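## Task

Pick up the cardboard tube lying on the desk and set it down on the floor of the tray that is also on the desk, with no part of the tube outside the tray's walls. At the end the tray has to be flat and still almost entirely on the desk, the robot has to have released the tube and moved its hand away, and the robot must be upright and not tilted. The tube must stay there without the robot holding it.

## Robot and tools

ROBOT. A two-wheeled cart (0.53 m wide, spanning x = -0.35 to 0.07 m in the base frame) carries a pan/tilt head with head_camera and two SO101-type arms, left_arm and right_arm, each with a wrist camera (left_wrist_camera, right_wrist_camera). All images are 644x476 px; head_camera has about 44.6 deg vertical field of view, left_wrist_camera about 89.7, right_wrist_camera about 63.1. Each arm's vertical pan axis sits at x = -0.060, y = +0.155 (left) or -0.155 m (right); the shoulder is 0.03 m out from it and 0.89 m above the floor. Links: upper arm 0.116, forearm 0.135, hand 0.162 m. A fixed-jaw tip reaches roughly 0.44 m from its pan axis at most and cannot go below about 0.55 m above the floor. Loose objects may occasionally get nudged by something other than the robot.

FRAMES. Base frame: origin on the floor between the drive wheels, x forward, y left, z up. The result fields left_hand and right_hand give the fixed-jaw tip of each hand in this frame; a held object sits next to that point on the moving-jaw side. Hand axes: z outward along the fingers, y pointing from moving jaw to fixed jaw. Joint readings are slightly off, so reported hand positions can err by a few cm. base_odometry is measured from the base frame at the scene's start, counts wheel rotation only (slip looks like travel), heading left-positive in -3.142..3.142.

execute_actions. Argument "actions": a list holding zero or one action. Empty list = just report state and images. An action may contain "base", "joints", or both; their motions start together. "base" holds exactly one command, both relative to where the base last measured itself: {"translate_m": d}, a straight drive of d metres (forward positive, -1.4 to 1.4), or {"rotate_rad": d}, an on-the-spot turn (counter-clockwise/left positive, -3.2 to 3.2). No sideways motion. "joints" is one object for the whole robot, keyed by joint name, each value an absolute target angle in radians: head_pan_rad (-3.2..3.2, 0 forward, + left), head_tilt_rad (-0.76..1.45, 0 level, + down), and for each arm prefix left_arm_ / right_arm_: shoulder_pan_rad (-1.919..1.919), shoulder_lift_rad (-1.745..1.745), elbow_flex_rad (-1.69..1.58), wrist_flex_rad (-1.658..1.658), wrist_roll_rad (-2.743..2.841), gripper_rad (0..1.919). A joint you omit may still be driving toward an earlier target. Optional "cameras": list from head_camera, left_wrist_camera, right_wrist_camera, all; omitted/null/["all"] gives all, [] none. Unknown keys or out-of-range values reject the call and nothing moves. Max speeds: base 0.20 m/s and 0.8 rad/s turning, arm joints 1.3-2.0 rad/s, head 1.5, jaw 2.0; one action lasts at most 15 s. If a result reports a stop, further motion calls in that same reply are skipped.

JOINT CONVENTIONS. Pan: at 0 the left arm points left and the right arm right; positive is clockwise viewed from above; straight ahead is +1.571 (left) and -1.571 (right). Bend: with lift, elbow and wrist flex at 0, the upper arm leans 0.24 rad outward from vertical and forearm and fingers are horizontal; positive bends downward, and the sum of the three is the finger angle below horizontal (1.571 = pointing down, only possible if the forearm is no more than 0.08 rad above horizontal). Roll: -1.522 closes the jaws across the arm's plane with the fixed jaw on the left looking outward; 1.619 puts it on the right; 0.049 closes them within the plane, fixed jaw below (level fingers) or toward the pan axis (fingers down). With level fingers over furniture use the fixed-jaw-left roll, since the hand body then sticks up about 0.08 m rather than down. Jaw gap by gripper angle: 0 -> 0.003 m, 0.3 -> 0.026, 0.6 -> 0.049, 1 -> 0.076, 1.919 -> 0.106. Grip by commanding up to about 0.2 rad below the contact angle; much lower adds nothing and may trip the jaw. A jaw holding something reads off_target; done means empty or barely gripping.

STOWING. Stow pose: left pan -1.75, lift 0.05, elbow 1.35, wrist_flex -1.55, roll -1.52; right the same but pan 1.75. Do it in two actions (wrist flex and roll first, then the other three) away from loose items; one action can jam a hand on the cart. Leaving stow, do not move the wrists first. Turning in place with arms stowed needs 0.44 m clear radius around the origin. Near a desk, turning or reversing can hook the cart's rear on the edge and topple the robot.

RESULTS. base_status/joint_status per motion: done (base: wheels turned the commanded amount, slip included), off_target (resting away from target, maybe still pushing: load, obstacle, or tripped motor), time_out (holds where it stopped). contact_stop never occurs. "joint command not followed" plus a cause means a self-collision check (arm links, or the two arms, too close; it ignores jaws, head, cart, held objects, furniture) refused that arm's targets; the gripper part still runs; such joints show not_followed and may be retried on later actions until valid targets are given. on_its_own lists uncommanded effects. A Motor temperatures line gives one value per arm joint in joint_positions order.

HAZARDS. Sag: loaded or far-reaching joints settle below target; compensate by offsetting the next target upward by the observed sag. Overload: a joint held over ~0.30 rad from target for ~2 s trips to 20 % torque, unreported; a loaded arm may then drop. Reset: once the reading is steady, command 0.2 rad from it on the side away from the tripping target (or 0.04 rad past the range end; for a jaw, the end). Stop a blocked joint pushing by setting its target to its reading. Payload: ~0.4 kg per hand at full reach, ~0.7 kg within 0.28 m of the pan axis, ~1 kg with both hands close in. Motor heat: a MOTOR HOT line appears from 55 °C; at 70 °C an OVER-TEMPERATURE FAULT stops that arm, limp joints report limit_stop_at_motor_heat, and you must resend targets after cooling. Pulling or pushing, especially pulling something in front, can tip the robot. Never let the arms or hands collide or press hard on each other. Avoid drops, slips, slams and hard pushes.

OTHER TOOLS. wait {seconds: 0-10}: no new command, returns the same state and images. zoom_image {camera, region [x0,y0,x1,y1] in pixels, origin top-left, at most 504x504}: enlarges part of that camera's latest full image. read_manual {section: "licences"}: licence text only. finished_scene {scene: current scene number}: irreversible; ends the scene after the last command is held, reports success and gives the next task. First verify the object rests inside the tray, released, and the hand is clear.

Each tool is called after "Request:" as name([rows], argument=value, ...), one row to a line, values as JSON.

## Session

Request:
execute_actions([
  {"joints":{"head_tilt_rad":0.7}},
])

Scene clock: 1.23 s.
Motor temperatures (°C, as the motors report them): left_arm=[26 27 24 26 26] | right_arm=[24 24 26 28 26]
base_odometry: x=+0.000 y=+0.000 heading=+0.000 (m, m, rad; odometry frame)
base_status: not commanded
joint_positions: head_pan_rad=-0.005 head_tilt_rad=+0.694 left_arm_shoulder_pan_rad=-1.782 left_arm_shoulder_lift_rad=+0.029 left_arm_elbow_flex_rad=+1.291 left_arm_wrist_flex_rad=-1.520 left_arm_wrist_roll_rad=-1.490 left_arm_gripper_rad=+1.920 right_arm_shoulder_pan_rad=+1.784 right_arm_shoulder_lift_rad=+0.007 right_arm_elbow_flex_rad=+1.341 right_arm_wrist_flex_rad=-1.511 right_arm_wrist_roll_rad=-1.534 right_arm_gripper_rad=+1.920
joint_status: all done
left_hand: x=-0.3102 y=+0.0934 z=+0.9077 quat_wxyz=(-0.069, -0.628, -0.077, +0.771) (m; base frame)
right_hand: x=-0.3084 y=-0.1091 z=+0.9018 quat_wxyz=(-0.077, +0.643, -0.073, -0.758) (m; base frame)
pictures: head_camera, left_wrist_camera, right_wrist_camera
Images, in order (width x height): head_camera 644x476, left_wrist_camera 644x476, right_wrist_camera 644x476.

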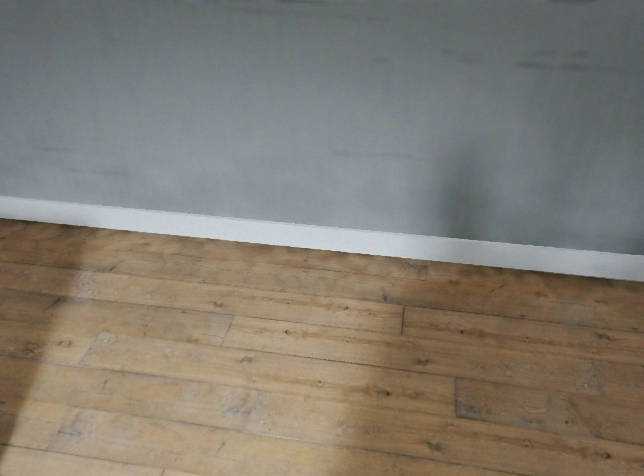

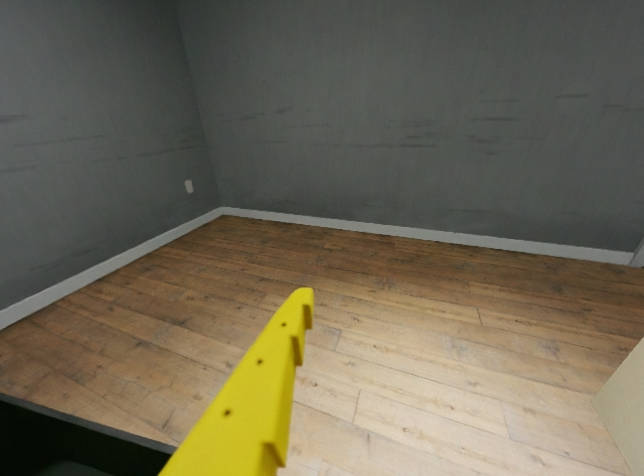

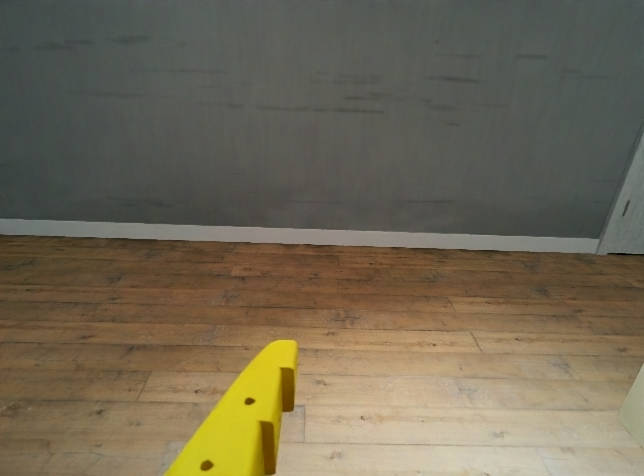

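Request:
execute_actions([
  {"joints":{"head_pan_rad":1.5,"head_tilt_rad":0.5}},
], cameras=["head_camera"])

Request:
execute_actions([
  {"joints":{"head_pan_rad":-1.5,"head_tilt_rad":0.5}},
], cameras=["head_camera"])

Scene clock: 5.17 s.
Motor temperatures (°C, as the motors report them): left_arm=[26 27 24 26 26] | right_arm=[24 24 26 28 26]
base_odometry: x=+0.000 y=+0.000 heading=+0.000 (m, m, rad; odometry frame)
base_status: not commanded
joint_positions: head_pan_rad=+1.490 head_tilt_rad=+0.514 left_arm_shoulder_pan_rad=-1.782 left_arm_shoulder_lift_rad=+0.029 left_arm_elbow_flex_rad=+1.291 left_arm_wrist_flex_rad=-1.520 left_arm_wrist_roll_rad=-1.490 left_arm_gripper_rad=+1.920 right_arm_shoulder_pan_rad=+1.784 right_arm_shoulder_lift_rad=+0.007 right_arm_elbow_flex_rad=+1.341 right_arm_wrist_flex_rad=-1.511 right_arm_wrist_roll_rad=-1.534 right_arm_gripper_rad=+1.920
joint_status: all done
left_hand: x=-0.3102 y=+0.0934 z=+0.9077 quat_wxyz=(-0.069, -0.628, -0.077, +0.771) (m; base frame)
right_hand: x=-0.3084 y=-0.1091 z=+0.9018 quat_wxyz=(-0.077, +0.643, -0.073, -0.758) (m; base frame)
pictures: head_camera
Images, in order (width x height): head_camera 644x476.

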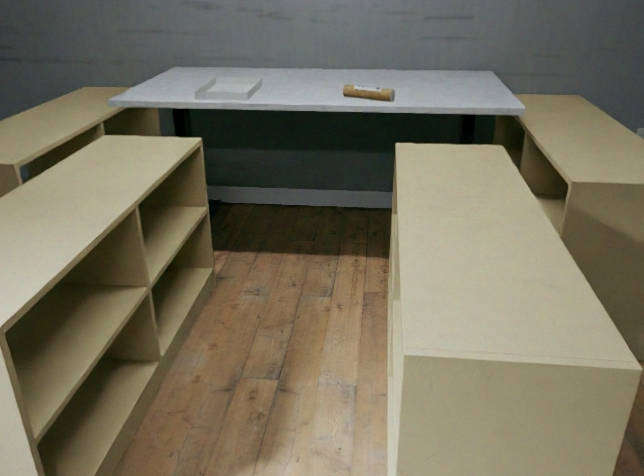

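Scene clock: 7.97 s.
Motor temperatures (°C, as the motors report them): left_arm=[26 27 24 26 26] | right_arm=[24 24 26 28 26]
base_odometry: x=+0.000 y=+0.000 heading=+0.000 (m, m, rad; odometry frame)
base_status: not commanded
joint_positions: head_pan_rad=-1.490 head_tilt_rad=+0.514 left_arm_shoulder_pan_rad=-1.782 left_arm_shoulder_lift_rad=+0.029 left_arm_elbow_flex_rad=+1.291 left_arm_wrist_flex_rad=-1.520 left_arm_wrist_roll_rad=-1.490 left_arm_gripper_rad=+1.920 right_arm_shoulder_pan_rad=+1.784 right_arm_shoulder_lift_rad=+0.007 right_arm_elbow_flex_rad=+1.341 right_arm_wrist_flex_rad=-1.511 right_arm_wrist_roll_rad=-1.534 right_arm_gripper_rad=+1.920
joint_status: all done
left_hand: x=-0.3102 y=+0.0934 z=+0.9077 quat_wxyz=(-0.069, -0.628, -0.077, +0.771) (m; base frame)
right_hand: x=-0.3084 y=-0.1091 z=+0.9018 quat_wxyz=(-0.077, +0.643, -0.073, -0.758) (m; base frame)
pictures: head_camera
Images, in order (width x height): head_camera 644x476.

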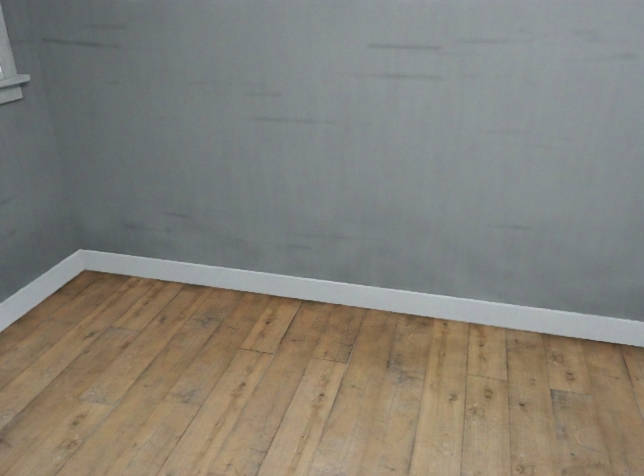

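Request:
execute_actions([
  {"base":{"translate_m":-0.12}},
], cameras=[])

Request:
execute_actions([
  {"base":{"rotate_rad":1.571},"joints":{"head_pan_rad":0,"head_tilt_rad":0.6}},
], cameras=["head_camera"])

Scene clock: 16.43 s.
Motor temperatures (°C, as the motors report them): left_arm=[26 27 24 26 26] | right_arm=[24 24 26 28 26]
base_odometry: x=-0.120 y=+0.000 heading=+0.000 (m, m, rad; odometry frame)
base_status: done
joint_positions: head_pan_rad=-1.490 head_tilt_rad=+0.514 left_arm_shoulder_pan_rad=-1.782 left_arm_shoulder_lift_rad=+0.029 left_arm_elbow_flex_rad=+1.291 left_arm_wrist_flex_rad=-1.520 left_arm_wrist_roll_rad=-1.490 left_arm_gripper_rad=+1.920 right_arm_shoulder_pan_rad=+1.784 right_arm_shoulder_lift_rad=+0.007 right_arm_elbow_flex_rad=+1.341 right_arm_wrist_flex_rad=-1.511 right_arm_wrist_roll_rad=-1.534 right_arm_gripper_rad=+1.920
joint_status: not commanded
left_hand: x=-0.3102 y=+0.0934 z=+0.9077 quat_wxyz=(-0.069, -0.628, -0.077, +0.771) (m; base frame)
right_hand: x=-0.3084 y=-0.1091 z=+0.9018 quat_wxyz=(-0.077, +0.643, -0.073, -0.758) (m; base frame)
pictures: none
No camera images: the call's "cameras" was empty. Leave "cameras" out to get every camera's image.

Scene clock: 19.10 s.
Motor temperatures (°C, as the motors report them): left_arm=[26 27 24 26 26] | right_arm=[24 24 26 28 26]
base_odometry: x=-0.121 y=+0.000 heading=+1.570 (m, m, rad; odometry frame)
base_status: done
joint_positions: head_pan_rad=-0.010 head_tilt_rad=+0.594 left_arm_shoulder_pan_rad=-1.782 left_arm_shoulder_lift_rad=+0.029 left_arm_elbow_flex_rad=+1.291 left_arm_wrist_flex_rad=-1.520 left_arm_wrist_roll_rad=-1.490 left_arm_gripper_rad=+1.920 right_arm_shoulder_pan_rad=+1.784 right_arm_shoulder_lift_rad=+0.007 right_arm_elbow_flex_rad=+1.341 right_arm_wrist_flex_rad=-1.511 right_arm_wrist_roll_rad=-1.534 right_arm_gripper_rad=+1.920
joint_status: all done
left_hand: x=-0.3102 y=+0.0934 z=+0.9077 quat_wxyz=(-0.069, -0.628, -0.077, +0.771) (m; base frame)
right_hand: x=-0.3084 y=-0.1091 z=+0.9018 quat_wxyz=(-0.077, +0.643, -0.073, -0.758) (m; base frame)
pictures: head_camera
Images, in order (width x height): head_camera 644x476.

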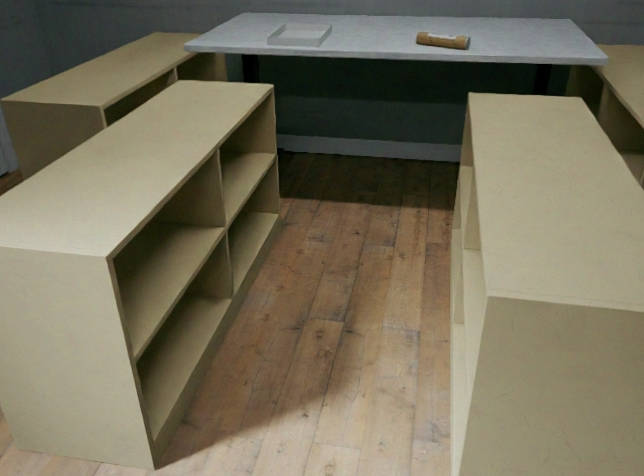

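Request:
execute_actions([
  {"base":{"rotate_rad":1.36}},
], cameras=[])

Request:
execute_actions([
  {"base":{"translate_m":0.2}},
], cameras=[])

Request:
execute_actions([
  {"base":{"rotate_rad":-1.571}},
], cameras=["head_camera"])

Scene clock: 26.47 s.
Motor temperatures (°C, as the motors report them): left_arm=[26 27 24 26 26] | right_arm=[24 24 26 28 26]
base_odometry: x=-0.121 y=-0.001 heading=+2.929 (m, m, rad; odometry frame)
base_status: done
joint_positions: head_pan_rad=-0.010 head_tilt_rad=+0.594 left_arm_shoulder_pan_rad=-1.782 left_arm_shoulder_lift_rad=+0.029 left_arm_elbow_flex_rad=+1.291 left_arm_wrist_flex_rad=-1.520 left_arm_wrist_roll_rad=-1.490 left_arm_gripper_rad=+1.920 right_arm_shoulder_pan_rad=+1.784 right_arm_shoulder_lift_rad=+0.007 right_arm_elbow_flex_rad=+1.341 right_arm_wrist_flex_rad=-1.511 right_arm_wrist_roll_rad=-1.534 right_arm_gripper_rad=+1.920
joint_status: not commanded
left_hand: x=-0.3102 y=+0.0934 z=+0.9077 quat_wxyz=(-0.069, -0.628, -0.077, +0.771) (m; base frame)
right_hand: x=-0.3084 y=-0.1091 z=+0.9018 quat_wxyz=(-0.077, +0.643, -0.073, -0.758) (m; base frame)
pictures: none
No camera images: the call's "cameras" was empty. Leave "cameras" out to get every camera's image.

Scene clock: 28.30 s.
Motor temperatures (°C, as the motors report them): left_arm=[26 27 24 26 26] | right_arm=[24 24 26 28 26]
base_odometry: x=-0.317 y=+0.041 heading=+2.931 (m, m, rad; odometry frame)
base_status: done
joint_positions: head_pan_rad=-0.010 head_tilt_rad=+0.594 left_arm_shoulder_pan_rad=-1.782 left_arm_shoulder_lift_rad=+0.029 left_arm_elbow_flex_rad=+1.291 left_arm_wrist_flex_rad=-1.520 left_arm_wrist_roll_rad=-1.490 left_arm_gripper_rad=+1.920 right_arm_shoulder_pan_rad=+1.784 right_arm_shoulder_lift_rad=+0.007 right_arm_elbow_flex_rad=+1.341 right_arm_wrist_flex_rad=-1.511 right_arm_wrist_roll_rad=-1.534 right_arm_gripper_rad=+1.920
joint_status: not commanded
left_hand: x=-0.3102 y=+0.0934 z=+0.9077 quat_wxyz=(-0.069, -0.628, -0.077, +0.771) (m; base frame)
right_hand: x=-0.3084 y=-0.1091 z=+0.9018 quat_wxyz=(-0.077, +0.643, -0.073, -0.758) (m; base frame)
pictures: none
No camera images: the call's "cameras" was empty. Leave "cameras" out to get every camera's image.

Scene clock: 30.97 s.
Motor temperatures (°C, as the motors report them): left_arm=[26 27 24 26 26] | right_arm=[24 24 26 28 26]
base_odometry: x=-0.316 y=+0.041 heading=+1.361 (m, m, rad; odometry frame)
base_status: done
joint_positions: head_pan_rad=-0.010 head_tilt_rad=+0.594 left_arm_shoulder_pan_rad=-1.782 left_arm_shoulder_lift_rad=+0.029 left_arm_elbow_flex_rad=+1.291 left_arm_wrist_flex_rad=-1.520 left_arm_wrist_roll_rad=-1.490 left_arm_gripper_rad=+1.920 right_arm_shoulder_pan_rad=+1.784 right_arm_shoulder_lift_rad=+0.007 right_arm_elbow_flex_rad=+1.341 right_arm_wrist_flex_rad=-1.511 right_arm_wrist_roll_rad=-1.534 right_arm_gripper_rad=+1.920
joint_status: not commanded
left_hand: x=-0.3102 y=+0.0934 z=+0.9077 quat_wxyz=(-0.069, -0.628, -0.077, +0.771) (m; base frame)
right_hand: x=-0.3084 y=-0.1091 z=+0.9018 quat_wxyz=(-0.077, +0.643, -0.073, -0.758) (m; base frame)
pictures: head_camera
Images, in order (width x height): head_camera 644x476.

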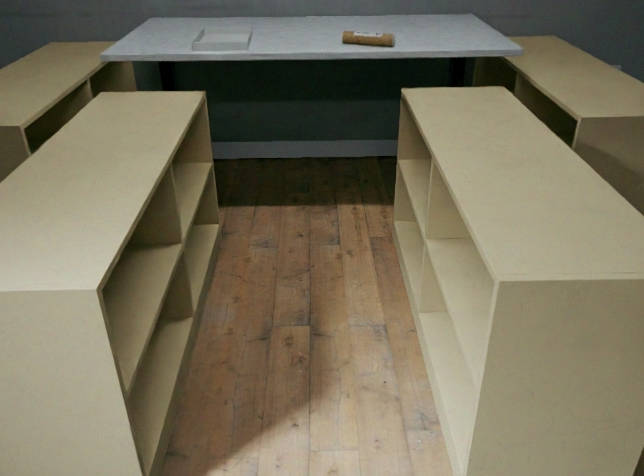

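Request:
execute_actions([
  {"base":{"rotate_rad":0.035}},
], cameras=[])

Request:
execute_actions([
  {"base":{"translate_m":0.9}},
], cameras=["head_camera"])

Scene clock: 34.53 s.
Motor temperatures (°C, as the motors report them): left_arm=[26 27 24 26 26] | right_arm=[24 24 26 28 26]
base_odometry: x=-0.316 y=+0.041 heading=+1.398 (m, m, rad; odometry frame)
base_status: done
joint_positions: head_pan_rad=-0.010 head_tilt_rad=+0.594 left_arm_shoulder_pan_rad=-1.782 left_arm_shoulder_lift_rad=+0.029 left_arm_elbow_flex_rad=+1.291 left_arm_wrist_flex_rad=-1.520 left_arm_wrist_roll_rad=-1.490 left_arm_gripper_rad=+1.920 right_arm_shoulder_pan_rad=+1.784 right_arm_shoulder_lift_rad=+0.007 right_arm_elbow_flex_rad=+1.341 right_arm_wrist_flex_rad=-1.511 right_arm_wrist_roll_rad=-1.534 right_arm_gripper_rad=+1.920
joint_status: not commanded
left_hand: x=-0.3102 y=+0.0934 z=+0.9077 quat_wxyz=(-0.069, -0.628, -0.077, +0.771) (m; base frame)
right_hand: x=-0.3084 y=-0.1091 z=+0.9018 quat_wxyz=(-0.077, +0.643, -0.073, -0.758) (m; base frame)
pictures: none
No camera images: the call's "cameras" was empty. Leave "cameras" out to get every camera's image.

Scene clock: 39.87 s.
Motor temperatures (°C, as the motors report them): left_arm=[26 27 24 26 26] | right_arm=[24 24 26 28 26]
base_odometry: x=-0.159 y=+0.927 heading=+1.397 (m, m, rad; odometry frame)
base_status: done
joint_positions: head_pan_rad=-0.010 head_tilt_rad=+0.594 left_arm_shoulder_pan_rad=-1.782 left_arm_shoulder_lift_rad=+0.029 left_arm_elbow_flex_rad=+1.291 left_arm_wrist_flex_rad=-1.520 left_arm_wrist_roll_rad=-1.490 left_arm_gripper_rad=+1.920 right_arm_shoulder_pan_rad=+1.784 right_arm_shoulder_lift_rad=+0.007 right_arm_elbow_flex_rad=+1.341 right_arm_wrist_flex_rad=-1.511 right_arm_wrist_roll_rad=-1.534 right_arm_gripper_rad=+1.920
joint_status: not commanded
left_hand: x=-0.3102 y=+0.0934 z=+0.9077 quat_wxyz=(-0.069, -0.628, -0.077, +0.771) (m; base frame)
right_hand: x=-0.3084 y=-0.1091 z=+0.9018 quat_wxyz=(-0.077, +0.643, -0.073, -0.758) (m; base frame)
pictures: head_camera
Images, in order (width x height): head_camera 644x476.

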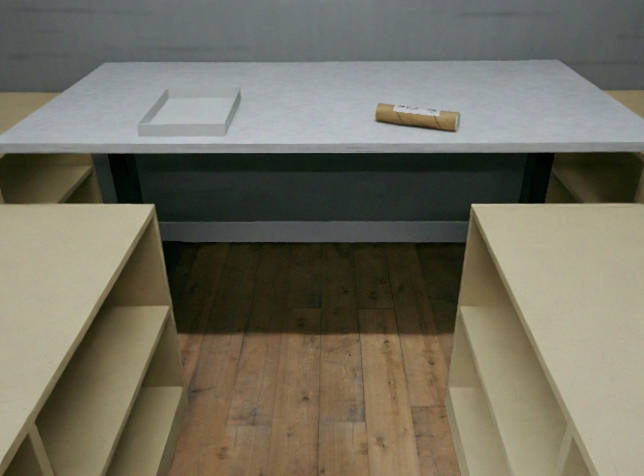

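Request:
execute_actions([
  {"base":{"translate_m":0.6},"joints":{"head_tilt_rad":0.8}},
], cameras=["head_camera"])

Scene clock: 51.87 s.
Motor temperatures (°C, as the motors report them): left_arm=[26 27 24 26 26] | right_arm=[24 24 26 28 26]
base_odometry: x=-0.055 y=+1.518 heading=+1.397 (m, m, rad; odometry frame)
base_status: done
joint_positions: head_pan_rad=-0.010 head_tilt_rad=+0.795 left_arm_shoulder_pan_rad=-1.782 left_arm_shoulder_lift_rad=+0.029 left_arm_elbow_flex_rad=+1.291 left_arm_wrist_flex_rad=-1.520 left_arm_wrist_roll_rad=-1.490 left_arm_gripper_rad=+1.920 right_arm_shoulder_pan_rad=+1.784 right_arm_shoulder_lift_rad=+0.007 right_arm_elbow_flex_rad=+1.341 right_arm_wrist_flex_rad=-1.511 right_arm_wrist_roll_rad=-1.534 right_arm_gripper_rad=+1.920
joint_status: all done
left_hand: x=-0.3102 y=+0.0934 z=+0.9077 quat_wxyz=(-0.069, -0.628, -0.077, +0.771) (m; base frame)
right_hand: x=-0.3084 y=-0.1091 z=+0.9018 quat_wxyz=(-0.077, +0.643, -0.073, -0.758) (m; base frame)
pictures: head_camera
Images, in order (width x height): head_camera 644x476.

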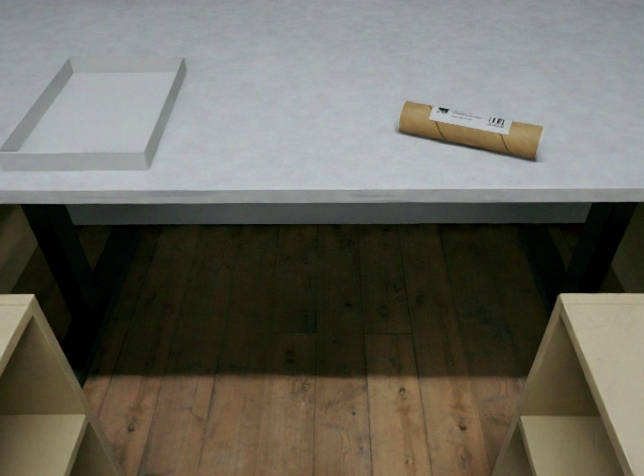

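Request:
execute_actions([
  {"base":{"translate_m":0.35},"joints":{"head_tilt_rad":1.0}},
], cameras=["head_camera"])

Scene clock: 56.83 s.
Motor temperatures (°C, as the motors report them): left_arm=[26 27 24 26 26] | right_arm=[24 24 26 28 26]
base_odometry: x=+0.005 y=+1.863 heading=+1.398 (m, m, rad; odometry frame)
base_status: done
joint_positions: head_pan_rad=-0.010 head_tilt_rad=+0.995 left_arm_shoulder_pan_rad=-1.782 left_arm_shoulder_lift_rad=+0.029 left_arm_elbow_flex_rad=+1.291 left_arm_wrist_flex_rad=-1.520 left_arm_wrist_roll_rad=-1.490 left_arm_gripper_rad=+1.920 right_arm_shoulder_pan_rad=+1.784 right_arm_shoulder_lift_rad=+0.007 right_arm_elbow_flex_rad=+1.341 right_arm_wrist_flex_rad=-1.511 right_arm_wrist_roll_rad=-1.534 right_arm_gripper_rad=+1.920
joint_status: all done
left_hand: x=-0.3102 y=+0.0934 z=+0.9077 quat_wxyz=(-0.069, -0.628, -0.077, +0.771) (m; base frame)
right_hand: x=-0.3084 y=-0.1091 z=+0.9018 quat_wxyz=(-0.077, +0.643, -0.073, -0.758) (m; base frame)
pictures: head_camera
Images, in order (width x height): head_camera 644x476.

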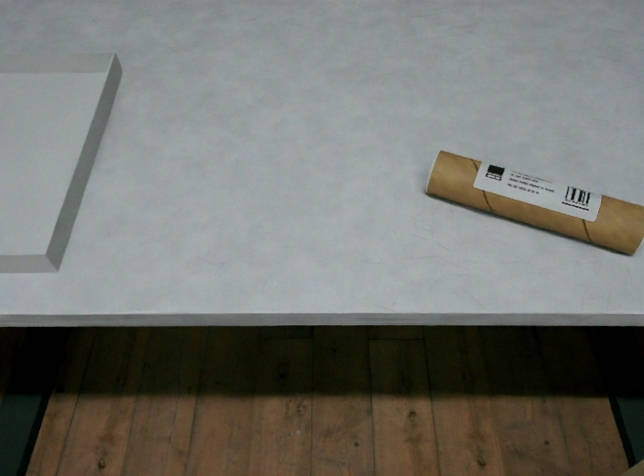

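Request:
execute_actions([
  {"base":{"translate_m":0.13},"joints":{"head_pan_rad":-0.4,"head_tilt_rad":1.1,"right_arm_shoulder_pan_rad":-0.3,"right_arm_shoulder_lift_rad":0.0,"right_arm_elbow_flex_rad":1.0}},
], cameras=["head_camera"])

Scene clock: 74.23 s.
Motor temperatures (°C, as the motors report them): left_arm=[26 27 24 26 26] | right_arm=[24 24 26 28 26]
base_odometry: x=+0.028 y=+1.991 heading=+1.398 (m, m, rad; odometry frame)
base_status: done
joint_positions: head_pan_rad=-0.390 head_tilt_rad=+1.095 left_arm_shoulder_pan_rad=-1.782 left_arm_shoulder_lift_rad=+0.029 left_arm_elbow_flex_rad=+1.291 left_arm_wrist_flex_rad=-1.520 left_arm_wrist_roll_rad=-1.490 left_arm_gripper_rad=+1.920 right_arm_shoulder_pan_rad=-0.293 right_arm_shoulder_lift_rad=+0.007 right_arm_elbow_flex_rad=+1.030 right_arm_wrist_flex_rad=-1.511 right_arm_wrist_roll_rad=-1.534 right_arm_gripper_rad=+1.920
joint_status: all done
left_hand: x=-0.3102 y=+0.0934 z=+0.9077 quat_wxyz=(-0.069, -0.628, -0.077, +0.771) (m; base frame)
right_hand: x=+0.0268 y=-0.4163 z=+0.9661 quat_wxyz=(+0.688, +0.313, +0.417, -0.505) (m; base frame)
pictures: head_camera
Images, in order (width x height): head_camera 644x476.

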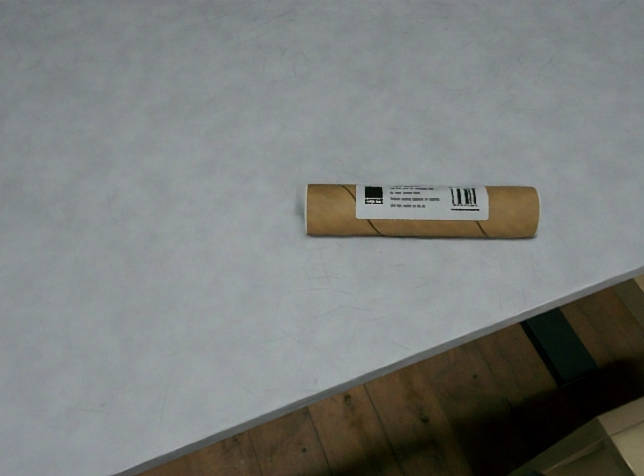

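Request:
execute_actions([
  {"joints":{"right_arm_shoulder_pan_rad":-1.216,"right_arm_shoulder_lift_rad":0.46,"right_arm_elbow_flex_rad":0.528,"right_arm_wrist_flex_rad":0.21,"right_arm_wrist_roll_rad":0.049,"right_arm_gripper_rad":1.5}},
], cameras=["head_camera","right_wrist_camera"])

Scene clock: 85.17 s.
Motor temperatures (°C, as the motors report them): left_arm=[26 27 24 26 26] | right_arm=[24 24 26 28 26]
base_odometry: x=+0.028 y=+1.991 heading=+1.398 (m, m, rad; odometry frame)
base_status: not commanded
joint_positions: head_pan_rad=-0.390 head_tilt_rad=+1.095 left_arm_shoulder_pan_rad=-1.782 left_arm_shoulder_lift_rad=+0.029 left_arm_elbow_flex_rad=+1.291 left_arm_wrist_flex_rad=-1.520 left_arm_wrist_roll_rad=-1.490 left_arm_gripper_rad=+1.920 right_arm_shoulder_pan_rad=-1.218 right_arm_shoulder_lift_rad=+0.355 right_arm_elbow_flex_rad=+0.451 right_arm_wrist_flex_rad=+0.120 right_arm_wrist_roll_rad=+0.038 right_arm_gripper_rad=+1.506
joint_status: right_arm_shoulder_lift_rad off_target (ended at +0.355, target +0.460); right_arm_elbow_flex_rad off_target (ended at +0.451, target +0.528); right_arm_wrist_flex_rad off_target (ended at +0.119, target +0.210); the others done
left_hand: x=-0.3102 y=+0.0934 z=+0.9077 quat_wxyz=(-0.069, -0.628, -0.077, +0.771) (m; base frame)
right_hand: x=+0.2054 y=-0.2531 z=+0.7629 quat_wxyz=(+0.182, -0.539, +0.781, -0.259) (m; base frame)
pictures: head_camera, right_wrist_camera
Images, in order (width x height): head_camera 644x476, right_wrist_camera 644x476.

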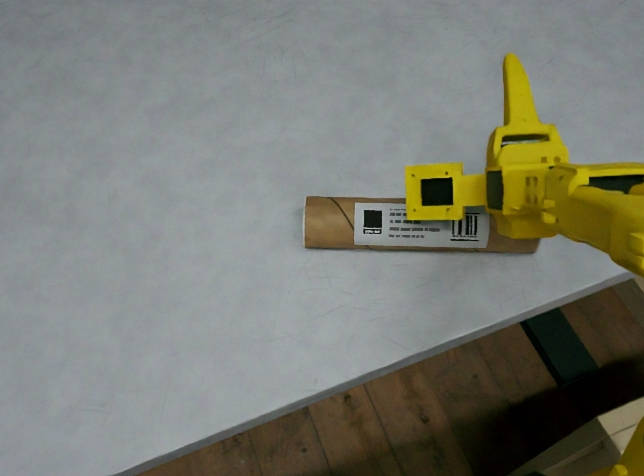

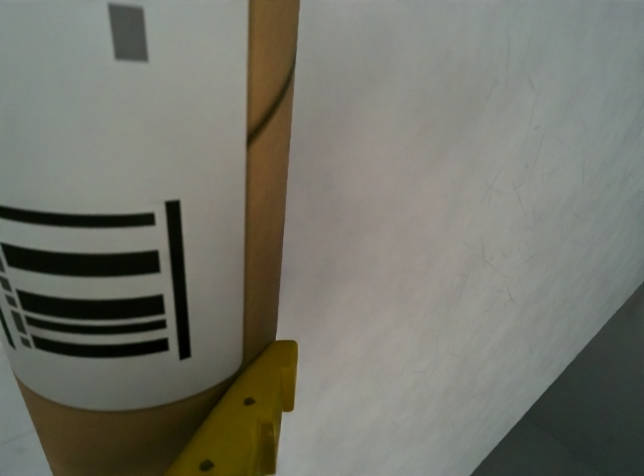

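Request:
execute_actions([
  {"joints":{"right_arm_shoulder_lift_rad":0.0,"right_arm_elbow_flex_rad":0.45,"right_arm_wrist_flex_rad":0.5}},
], cameras=["head_camera","right_wrist_camera"])

Scene clock: 89.47 s.
Motor temperatures (°C, as the motors report them): left_arm=[26 27 24 26 26] | right_arm=[24 24 26 28 26]
base_odometry: x=+0.028 y=+1.991 heading=+1.398 (m, m, rad; odometry frame)
base_status: not commanded
joint_positions: head_pan_rad=-0.390 head_tilt_rad=+1.095 left_arm_shoulder_pan_rad=-1.782 left_arm_shoulder_lift_rad=+0.029 left_arm_elbow_flex_rad=+1.291 left_arm_wrist_flex_rad=-1.520 left_arm_wrist_roll_rad=-1.490 left_arm_gripper_rad=+1.920 right_arm_shoulder_pan_rad=-1.219 right_arm_shoulder_lift_rad=+0.044 right_arm_elbow_flex_rad=+0.451 right_arm_wrist_flex_rad=+0.493 right_arm_wrist_roll_rad=+0.041 right_arm_gripper_rad=+1.506
joint_status: all done
left_hand: x=-0.3102 y=+0.0934 z=+0.9077 quat_wxyz=(-0.069, -0.628, -0.077, +0.771) (m; base frame)
right_hand: x=+0.1898 y=-0.2470 z=+0.8074 quat_wxyz=(+0.165, -0.546, +0.787, -0.235) (m; base frame)
pictures: head_camera, right_wrist_camera
Images, in order (width x height): head_camera 644x476, right_wrist_camera 644x476.

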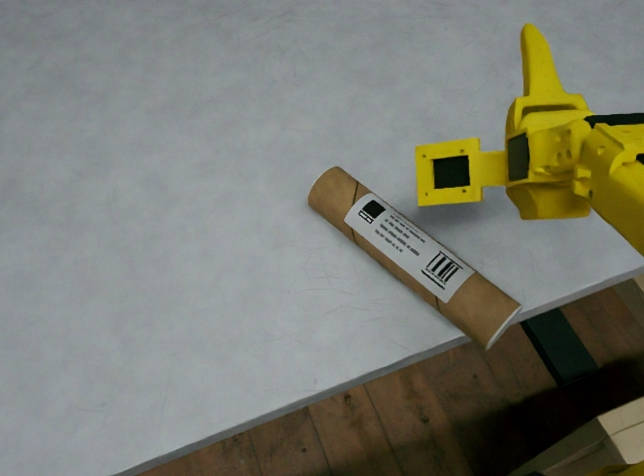

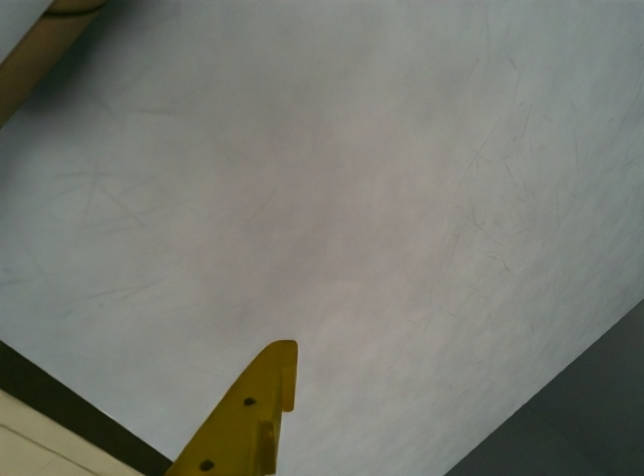

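Request:
execute_actions([
  {"joints":{"right_arm_shoulder_pan_rad":-1.70,"right_arm_shoulder_lift_rad":0.135,"right_arm_elbow_flex_rad":0.058,"right_arm_wrist_flex_rad":1.378,"right_arm_wrist_roll_rad":-1.21}},
], cameras=["head_camera","right_wrist_camera"])

Scene clock: 100.27 s.
Motor temperatures (°C, as the motors report them): left_arm=[26 27 24 26 26] | right_arm=[24 24 26 28 26]
base_odometry: x=+0.028 y=+1.991 heading=+1.398 (m, m, rad; odometry frame)
base_status: not commanded
joint_positions: head_pan_rad=-0.390 head_tilt_rad=+1.095 left_arm_shoulder_pan_rad=-1.782 left_arm_shoulder_lift_rad=+0.029 left_arm_elbow_flex_rad=+1.291 left_arm_wrist_flex_rad=-1.520 left_arm_wrist_roll_rad=-1.490 left_arm_gripper_rad=+1.920 right_arm_shoulder_pan_rad=-1.692 right_arm_shoulder_lift_rad=+0.147 right_arm_elbow_flex_rad=+0.091 right_arm_wrist_flex_rad=+1.367 right_arm_wrist_roll_rad=-1.203 right_arm_gripper_rad=+1.506
joint_status: all done
left_hand: x=-0.3102 y=+0.0934 z=+0.9077 quat_wxyz=(-0.069, -0.628, -0.077, +0.771) (m; base frame)
right_hand: x=+0.1364 y=-0.1238 z=+0.8143 quat_wxyz=(-0.017, -0.218, +0.976, +0.002) (m; base frame)
pictures: head_camera, right_wrist_camera
Images, in order (width x height): head_camera 644x476, right_wrist_camera 644x476.

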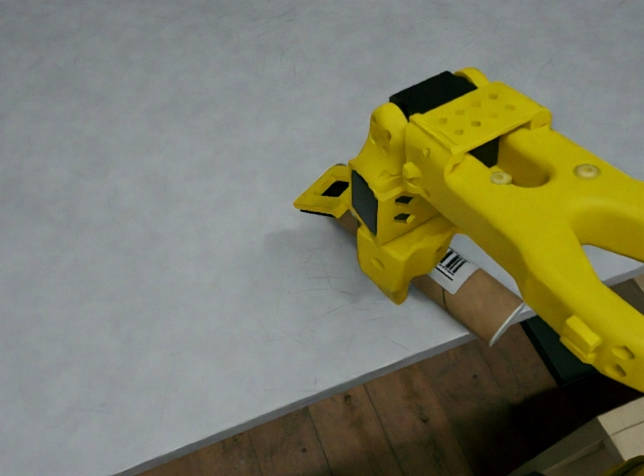

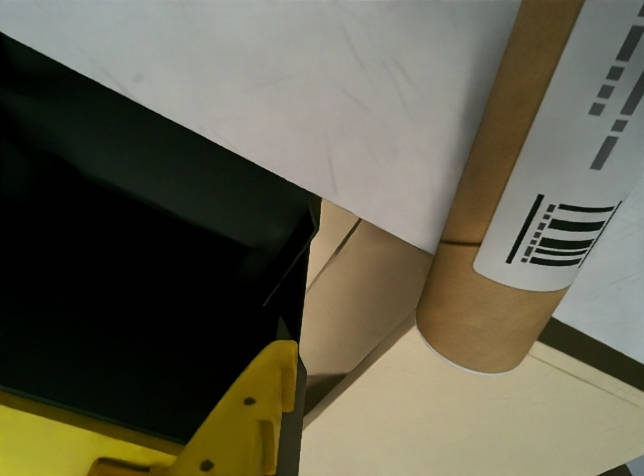

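Request:
execute_actions([
  {"joints":{"right_arm_shoulder_lift_rad":0.30,"right_arm_elbow_flex_rad":0.19,"right_arm_wrist_flex_rad":1.08}},
], cameras=["head_camera","right_wrist_camera"])

Scene clock: 103.73 s.
Motor temperatures (°C, as the motors report them): left_arm=[26 27 24 26 26] | right_arm=[24 24 26 28 26]
base_odometry: x=+0.028 y=+1.991 heading=+1.398 (m, m, rad; odometry frame)
base_status: not commanded
joint_positions: head_pan_rad=-0.390 head_tilt_rad=+1.095 left_arm_shoulder_pan_rad=-1.782 left_arm_shoulder_lift_rad=+0.029 left_arm_elbow_flex_rad=+1.291 left_arm_wrist_flex_rad=-1.520 left_arm_wrist_roll_rad=-1.490 left_arm_gripper_rad=+1.920 right_arm_shoulder_pan_rad=-1.692 right_arm_shoulder_lift_rad=+0.311 right_arm_elbow_flex_rad=+0.191 right_arm_wrist_flex_rad=+1.091 right_arm_wrist_roll_rad=-1.203 right_arm_gripper_rad=+1.506
joint_status: all done
left_hand: x=-0.3102 y=+0.0934 z=+0.9077 quat_wxyz=(-0.069, -0.628, -0.077, +0.771) (m; base frame)
right_hand: x=+0.1437 y=-0.1229 z=+0.7719 quat_wxyz=(-0.011, -0.218, +0.976, +0.001) (m; base frame)
pictures: head_camera, right_wrist_camera
Images, in order (width x height): head_camera 644x476, right_wrist_camera 644x476.

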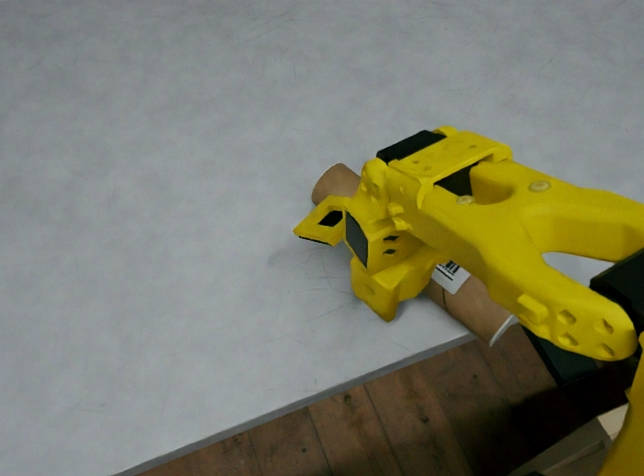

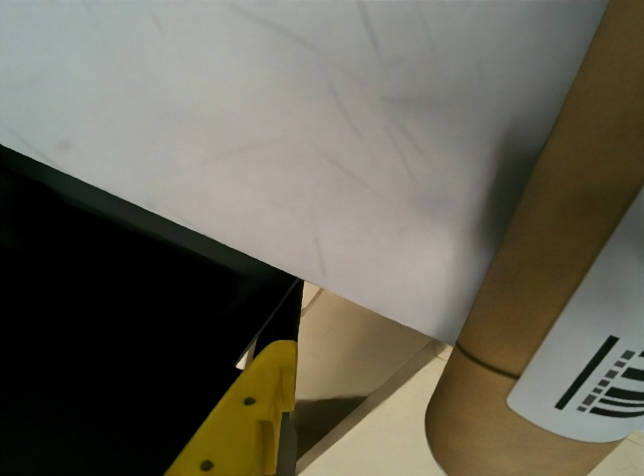

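Request:
execute_actions([
  {"joints":{"right_arm_shoulder_lift_rad":0.411,"right_arm_elbow_flex_rad":0.272,"right_arm_wrist_flex_rad":0.888}},
], cameras=[])

Request:
execute_actions([
  {"joints":{"right_arm_gripper_rad":0.35}},
], cameras=["head_camera","right_wrist_camera"])

Scene clock: 107.70 s.
Motor temperatures (°C, as the motors report them): left_arm=[26 27 24 26 26] | right_arm=[24 24 26 28 26]
base_odometry: x=+0.028 y=+1.991 heading=+1.398 (m, m, rad; odometry frame)
base_status: not commanded
joint_positions: head_pan_rad=-0.390 head_tilt_rad=+1.095 left_arm_shoulder_pan_rad=-1.782 left_arm_shoulder_lift_rad=+0.029 left_arm_elbow_flex_rad=+1.291 left_arm_wrist_flex_rad=-1.520 left_arm_wrist_roll_rad=-1.490 left_arm_gripper_rad=+1.920 right_arm_shoulder_pan_rad=-1.692 right_arm_shoulder_lift_rad=+0.423 right_arm_elbow_flex_rad=+0.272 right_arm_wrist_flex_rad=+0.898 right_arm_wrist_roll_rad=-1.203 right_arm_gripper_rad=+1.506
joint_status: all done
left_hand: x=-0.3102 y=+0.0934 z=+0.9077 quat_wxyz=(-0.069, -0.628, -0.077, +0.771) (m; base frame)
right_hand: x=+0.1406 y=-0.1233 z=+0.7424 quat_wxyz=(-0.011, -0.218, +0.976, +0.001) (m; base frame)
pictures: none
No camera images: the call's "cameras" was empty. Leave "cameras" out to get every camera's image.

Scene clock: 108.80 s.
Motor temperatures (°C, as the motors report them): left_arm=[26 27 24 26 26] | right_arm=[24 24 26 28 26]
base_odometry: x=+0.028 y=+1.991 heading=+1.398 (m, m, rad; odometry frame)
base_status: not commanded
joint_positions: head_pan_rad=-0.390 head_tilt_rad=+1.095 left_arm_shoulder_pan_rad=-1.782 left_arm_shoulder_lift_rad=+0.029 left_arm_elbow_flex_rad=+1.291 left_arm_wrist_flex_rad=-1.520 left_arm_wrist_roll_rad=-1.490 left_arm_gripper_rad=+1.920 right_arm_shoulder_pan_rad=-1.693 right_arm_shoulder_lift_rad=+0.423 right_arm_elbow_flex_rad=+0.272 right_arm_wrist_flex_rad=+0.896 right_arm_wrist_roll_rad=-1.203 right_arm_gripper_rad=+0.524
joint_status: right_arm_gripper_rad off_target (ended at +0.524, target +0.350)
left_hand: x=-0.3102 y=+0.0934 z=+0.9077 quat_wxyz=(-0.069, -0.628, -0.077, +0.771) (m; base frame)
right_hand: x=+0.1408 y=-0.1230 z=+0.7424 quat_wxyz=(-0.010, -0.219, +0.976, +0.001) (m; base frame)
pictures: head_camera, right_wrist_camera
Images, in order (width x height): head_camera 644x476, right_wrist_camera 644x476.

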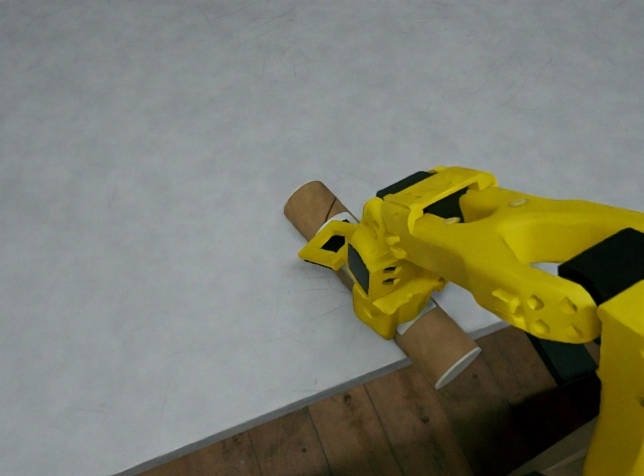

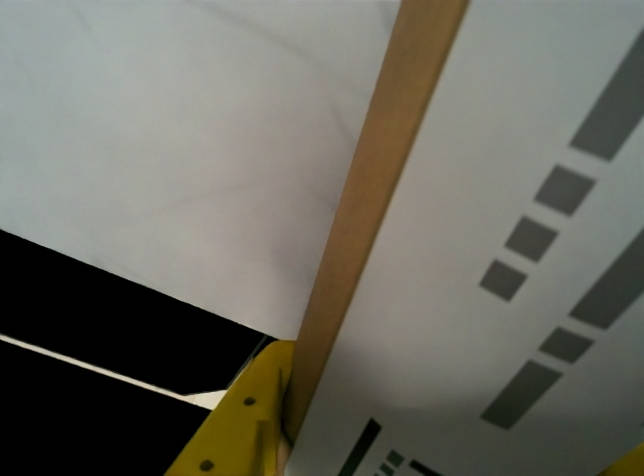

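Request:
execute_actions([
  {"joints":{"right_arm_shoulder_lift_rad":0.135,"right_arm_elbow_flex_rad":0.058,"right_arm_wrist_flex_rad":1.378,"head_pan_rad":-0.1}},
], cameras=[])

Request:
execute_actions([
  {"joints":{"right_arm_shoulder_pan_rad":-1.9,"right_arm_shoulder_lift_rad":0.463,"right_arm_elbow_flex_rad":-0.49,"right_arm_wrist_flex_rad":1.598,"right_arm_wrist_roll_rad":-2.7}},
], cameras=["head_camera"])

Scene clock: 120.80 s.
Motor temperatures (°C, as the motors report them): left_arm=[26 27 24 26 26] | right_arm=[24 24 26 28 26]
base_odometry: x=+0.028 y=+1.991 heading=+1.398 (m, m, rad; odometry frame)
base_status: not commanded
joint_positions: head_pan_rad=-0.110 head_tilt_rad=+1.095 left_arm_shoulder_pan_rad=-1.782 left_arm_shoulder_lift_rad=+0.029 left_arm_elbow_flex_rad=+1.291 left_arm_wrist_flex_rad=-1.520 left_arm_wrist_roll_rad=-1.490 left_arm_gripper_rad=+1.920 right_arm_shoulder_pan_rad=-1.693 right_arm_shoulder_lift_rad=+0.183 right_arm_elbow_flex_rad=+0.096 right_arm_wrist_flex_rad=+1.369 right_arm_wrist_roll_rad=-1.203 right_arm_gripper_rad=+0.524
joint_status: all done
left_hand: x=-0.3102 y=+0.0934 z=+0.9077 quat_wxyz=(-0.069, -0.628, -0.077, +0.771) (m; base frame)
right_hand: x=+0.1322 y=-0.1240 z=+0.8076 quat_wxyz=(-0.038, -0.219, +0.975, +0.004) (m; base frame)
pictures: none
No camera images: the call's "cameras" was empty. Leave "cameras" out to get every camera's image.

Scene clock: 122.70 s.
Motor temperatures (°C, as the motors report them): left_arm=[26 27 24 26 26] | right_arm=[24 24 26 28 26]
base_odometry: x=+0.028 y=+1.991 heading=+1.398 (m, m, rad; odometry frame)
base_status: not commanded
joint_positions: head_pan_rad=-0.110 head_tilt_rad=+1.095 left_arm_shoulder_pan_rad=-1.782 left_arm_shoulder_lift_rad=+0.029 left_arm_elbow_flex_rad=+1.291 left_arm_wrist_flex_rad=-1.520 left_arm_wrist_roll_rad=-1.490 left_arm_gripper_rad=+1.920 right_arm_shoulder_pan_rad=-1.879 right_arm_shoulder_lift_rad=+0.482 right_arm_elbow_flex_rad=-0.455 right_arm_wrist_flex_rad=+1.586 right_arm_wrist_roll_rad=-2.692 right_arm_gripper_rad=+0.524
joint_status: right_arm_shoulder_pan_rad off_target (ended at -1.879, target -1.900); the others done
joint sent to its limit — the command would take right_arm_shoulder_pan_rad past its lower limit, so that joint was sent only as far as its limit.
left_hand: x=-0.3102 y=+0.0934 z=+0.9077 quat_wxyz=(-0.069, -0.628, -0.077, +0.771) (m; base frame)
right_hand: x=+0.1703 y=-0.0784 z=+0.8216 quat_wxyz=(-0.016, +0.418, +0.908, -0.014) (m; base frame)
pictures: head_camera
Images, in order (width x height): head_camera 644x476.

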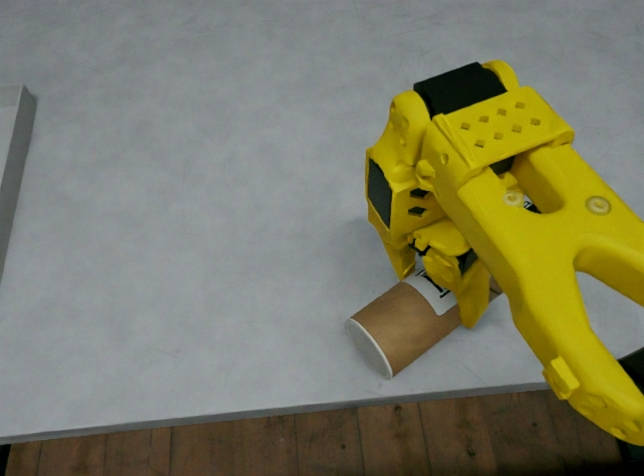

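Request:
execute_actions([
  {"joints":{"right_arm_shoulder_lift_rad":0.616,"right_arm_elbow_flex_rad":-0.18,"right_arm_wrist_flex_rad":1.135}},
], cameras=[])

Request:
execute_actions([
  {"joints":{"right_arm_gripper_rad":1.5}},
], cameras=[])

Request:
execute_actions([
  {"joints":{"right_arm_shoulder_lift_rad":0.463,"right_arm_elbow_flex_rad":-0.49,"right_arm_wrist_flex_rad":1.598}},
], cameras=[])

Request:
execute_actions([
  {"joints":{"right_arm_shoulder_pan_rad":-0.6,"left_arm_shoulder_pan_rad":0.3,"left_arm_shoulder_lift_rad":0.0,"left_arm_elbow_flex_rad":1.0}},
], cameras=["head_camera"])

Scene clock: 127.73 s.
Motor temperatures (°C, as the motors report them): left_arm=[26 27 24 26 26] | right_arm=[24 24 26 28 26]
base_odometry: x=+0.028 y=+1.991 heading=+1.398 (m, m, rad; odometry frame)
base_status: not commanded
joint_positions: head_pan_rad=-0.110 head_tilt_rad=+1.095 left_arm_shoulder_pan_rad=-1.782 left_arm_shoulder_lift_rad=+0.029 left_arm_elbow_flex_rad=+1.291 left_arm_wrist_flex_rad=-1.520 left_arm_wrist_roll_rad=-1.490 left_arm_gripper_rad=+1.920 right_arm_shoulder_pan_rad=-1.879 right_arm_shoulder_lift_rad=+0.636 right_arm_elbow_flex_rad=-0.179 right_arm_wrist_flex_rad=+1.145 right_arm_wrist_roll_rad=-2.692 right_arm_gripper_rad=+0.524
joint_status: all done
left_hand: x=-0.3102 y=+0.0934 z=+0.9077 quat_wxyz=(-0.069, -0.628, -0.077, +0.771) (m; base frame)
right_hand: x=+0.1729 y=-0.0776 z=+0.7524 quat_wxyz=(-0.011, +0.418, +0.908, -0.010) (m; base frame)
pictures: none
No camera images: the call's "cameras" was empty. Leave "cameras" out to get every camera's image.

Scene clock: 128.83 s.
Motor temperatures (°C, as the motors report them): left_arm=[26 27 24 26 26] | right_arm=[24 24 26 28 26]
base_odometry: x=+0.028 y=+1.991 heading=+1.398 (m, m, rad; odometry frame)
base_status: not commanded
joint_positions: head_pan_rad=-0.110 head_tilt_rad=+1.095 left_arm_shoulder_pan_rad=-1.782 left_arm_shoulder_lift_rad=+0.029 left_arm_elbow_flex_rad=+1.291 left_arm_wrist_flex_rad=-1.520 left_arm_wrist_roll_rad=-1.490 left_arm_gripper_rad=+1.920 right_arm_shoulder_pan_rad=-1.879 right_arm_shoulder_lift_rad=+0.636 right_arm_elbow_flex_rad=-0.179 right_arm_wrist_flex_rad=+1.145 right_arm_wrist_roll_rad=-2.692 right_arm_gripper_rad=+1.492
joint_status: all done
left_hand: x=-0.3102 y=+0.0934 z=+0.9077 quat_wxyz=(-0.069, -0.628, -0.077, +0.771) (m; base frame)
right_hand: x=+0.1729 y=-0.0776 z=+0.7524 quat_wxyz=(-0.011, +0.418, +0.908, -0.010) (m; base frame)
pictures: none
No camera images: the call's "cameras" was empty. Leave "cameras" out to get every camera's image.

Scene clock: 129.93 s.
Motor temperatures (°C, as the motors report them): left_arm=[26 27 24 26 26] | right_arm=[24 24 26 28 26]
base_odometry: x=+0.028 y=+1.991 heading=+1.398 (m, m, rad; odometry frame)
base_status: not commanded
joint_positions: head_pan_rad=-0.110 head_tilt_rad=+1.095 left_arm_shoulder_pan_rad=-1.782 left_arm_shoulder_lift_rad=+0.029 left_arm_elbow_flex_rad=+1.291 left_arm_wrist_flex_rad=-1.520 left_arm_wrist_roll_rad=-1.490 left_arm_gripper_rad=+1.920 right_arm_shoulder_pan_rad=-1.879 right_arm_shoulder_lift_rad=+0.513 right_arm_elbow_flex_rad=-0.457 right_arm_wrist_flex_rad=+1.586 right_arm_wrist_roll_rad=-2.692 right_arm_gripper_rad=+1.493
joint_status: all done
left_hand: x=-0.3102 y=+0.0934 z=+0.9077 quat_wxyz=(-0.069, -0.628, -0.077, +0.771) (m; base frame)
right_hand: x=+0.1684 y=-0.0790 z=+0.8153 quat_wxyz=(-0.027, +0.417, +0.908, -0.024) (m; base frame)
pictures: none
No camera images: the call's "cameras" was empty. Leave "cameras" out to get every camera's image.

Scene clock: 132.20 s.
Motor temperatures (°C, as the motors report them): left_arm=[26 27 24 26 26] | right_arm=[24 24 26 28 26]
base_odometry: x=+0.028 y=+1.991 heading=+1.398 (m, m, rad; odometry frame)
base_status: not commanded
joint_positions: head_pan_rad=-0.110 head_tilt_rad=+1.095 left_arm_shoulder_pan_rad=+0.292 left_arm_shoulder_lift_rad=+0.029 left_arm_elbow_flex_rad=+1.032 left_arm_wrist_flex_rad=-1.520 left_arm_wrist_roll_rad=-1.490 left_arm_gripper_rad=+1.920 right_arm_shoulder_pan_rad=-0.607 right_arm_shoulder_lift_rad=+0.513 right_arm_elbow_flex_rad=-0.457 right_arm_wrist_flex_rad=+1.586 right_arm_wrist_roll_rad=-2.692 right_arm_gripper_rad=+1.493
joint_status: all done
left_hand: x=+0.0120 y=+0.4217 z=+0.9612 quat_wxyz=(+0.690, -0.322, +0.418, +0.496) (m; base frame)
right_hand: x=+0.0799 y=-0.3508 z=+0.8153 quat_wxyz=(-0.036, +0.875, +0.483, -0.004) (m; base frame)
pictures: head_camera
Images, in order (width x height): head_camera 644x476.

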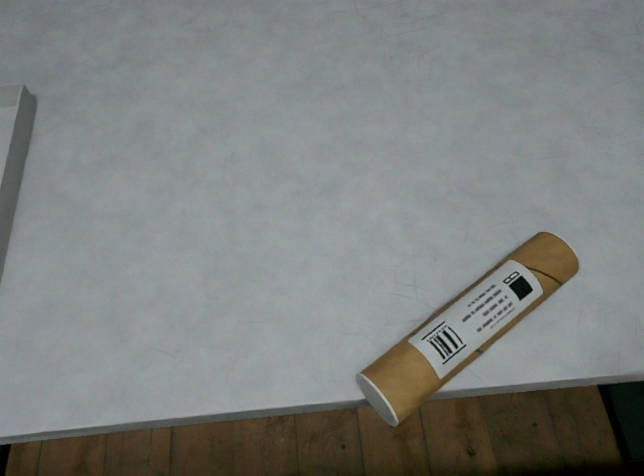

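Request:
execute_actions([
  {"joints":{"right_arm_shoulder_pan_rad":-1.307,"right_arm_shoulder_lift_rad":0.069,"right_arm_elbow_flex_rad":0.069,"right_arm_wrist_flex_rad":1.433,"right_arm_wrist_roll_rad":0.843}},
], cameras=[])

Request:
execute_actions([
  {"joints":{"right_arm_shoulder_lift_rad":0.372,"right_arm_elbow_flex_rad":0.338,"right_arm_wrist_flex_rad":0.861}},
], cameras=["head_camera","right_wrist_camera"])

Scene clock: 173.83 s.
Motor temperatures (°C, as the motors report them): left_arm=[26 27 24 26 26] | right_arm=[24 24 27 28 26]
base_odometry: x=+0.028 y=+1.991 heading=+1.398 (m, m, rad; odometry frame)
base_status: not commanded
joint_positions: head_pan_rad=-0.110 head_tilt_rad=+1.095 left_arm_shoulder_pan_rad=+0.292 left_arm_shoulder_lift_rad=+0.029 left_arm_elbow_flex_rad=+1.032 left_arm_wrist_flex_rad=-1.520 left_arm_wrist_roll_rad=-1.490 left_arm_gripper_rad=+1.920 right_arm_shoulder_pan_rad=-1.299 right_arm_shoulder_lift_rad=+0.110 right_arm_elbow_flex_rad=+0.069 right_arm_wrist_flex_rad=+1.444 right_arm_wrist_roll_rad=+0.834 right_arm_gripper_rad=+1.493
joint_status: all done
left_hand: x=+0.0120 y=+0.4217 z=+0.9612 quat_wxyz=(+0.690, -0.322, +0.418, +0.496) (m; base frame)
right_hand: x=+0.1219 y=-0.2118 z=+0.8239 quat_wxyz=(-0.007, -0.863, +0.504, +0.025) (m; base frame)
pictures: none
No camera images: the call's "cameras" was empty. Leave "cameras" out to get every camera's image.

Scene clock: 175.03 s.
Motor temperatures (°C, as the motors report them): left_arm=[26 27 24 26 26] | right_arm=[24 24 27 28 26]
base_odometry: x=+0.028 y=+1.991 heading=+1.398 (m, m, rad; odometry frame)
base_status: not commanded
joint_positions: head_pan_rad=-0.110 head_tilt_rad=+1.095 left_arm_shoulder_pan_rad=+0.292 left_arm_shoulder_lift_rad=+0.029 left_arm_elbow_flex_rad=+1.032 left_arm_wrist_flex_rad=-1.520 left_arm_wrist_roll_rad=-1.490 left_arm_gripper_rad=+1.920 right_arm_shoulder_pan_rad=-1.299 right_arm_shoulder_lift_rad=+0.383 right_arm_elbow_flex_rad=+0.338 right_arm_wrist_flex_rad=+0.870 right_arm_wrist_roll_rad=+0.834 right_arm_gripper_rad=+1.493
joint_status: all done
left_hand: x=+0.0120 y=+0.4217 z=+0.9612 quat_wxyz=(+0.690, -0.322, +0.418, +0.496) (m; base frame)
right_hand: x=+0.1259 y=-0.2129 z=+0.7425 quat_wxyz=(-0.003, -0.864, +0.504, +0.010) (m; base frame)
pictures: head_camera, right_wrist_camera
Images, in order (width x height): head_camera 644x476, right_wrist_camera 644x476.

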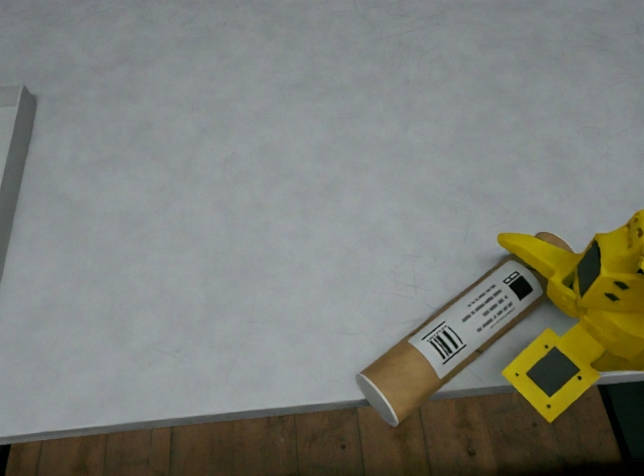

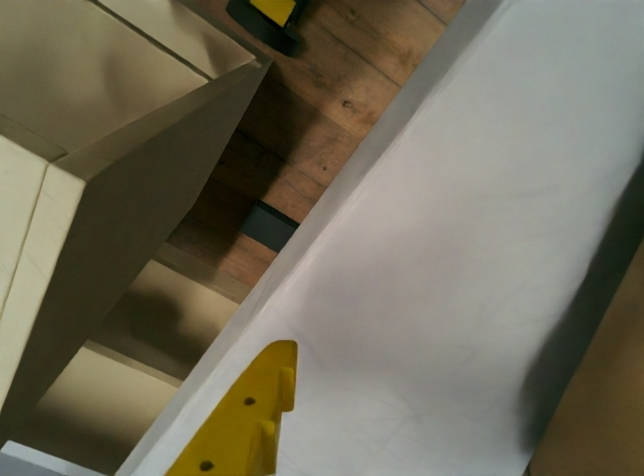

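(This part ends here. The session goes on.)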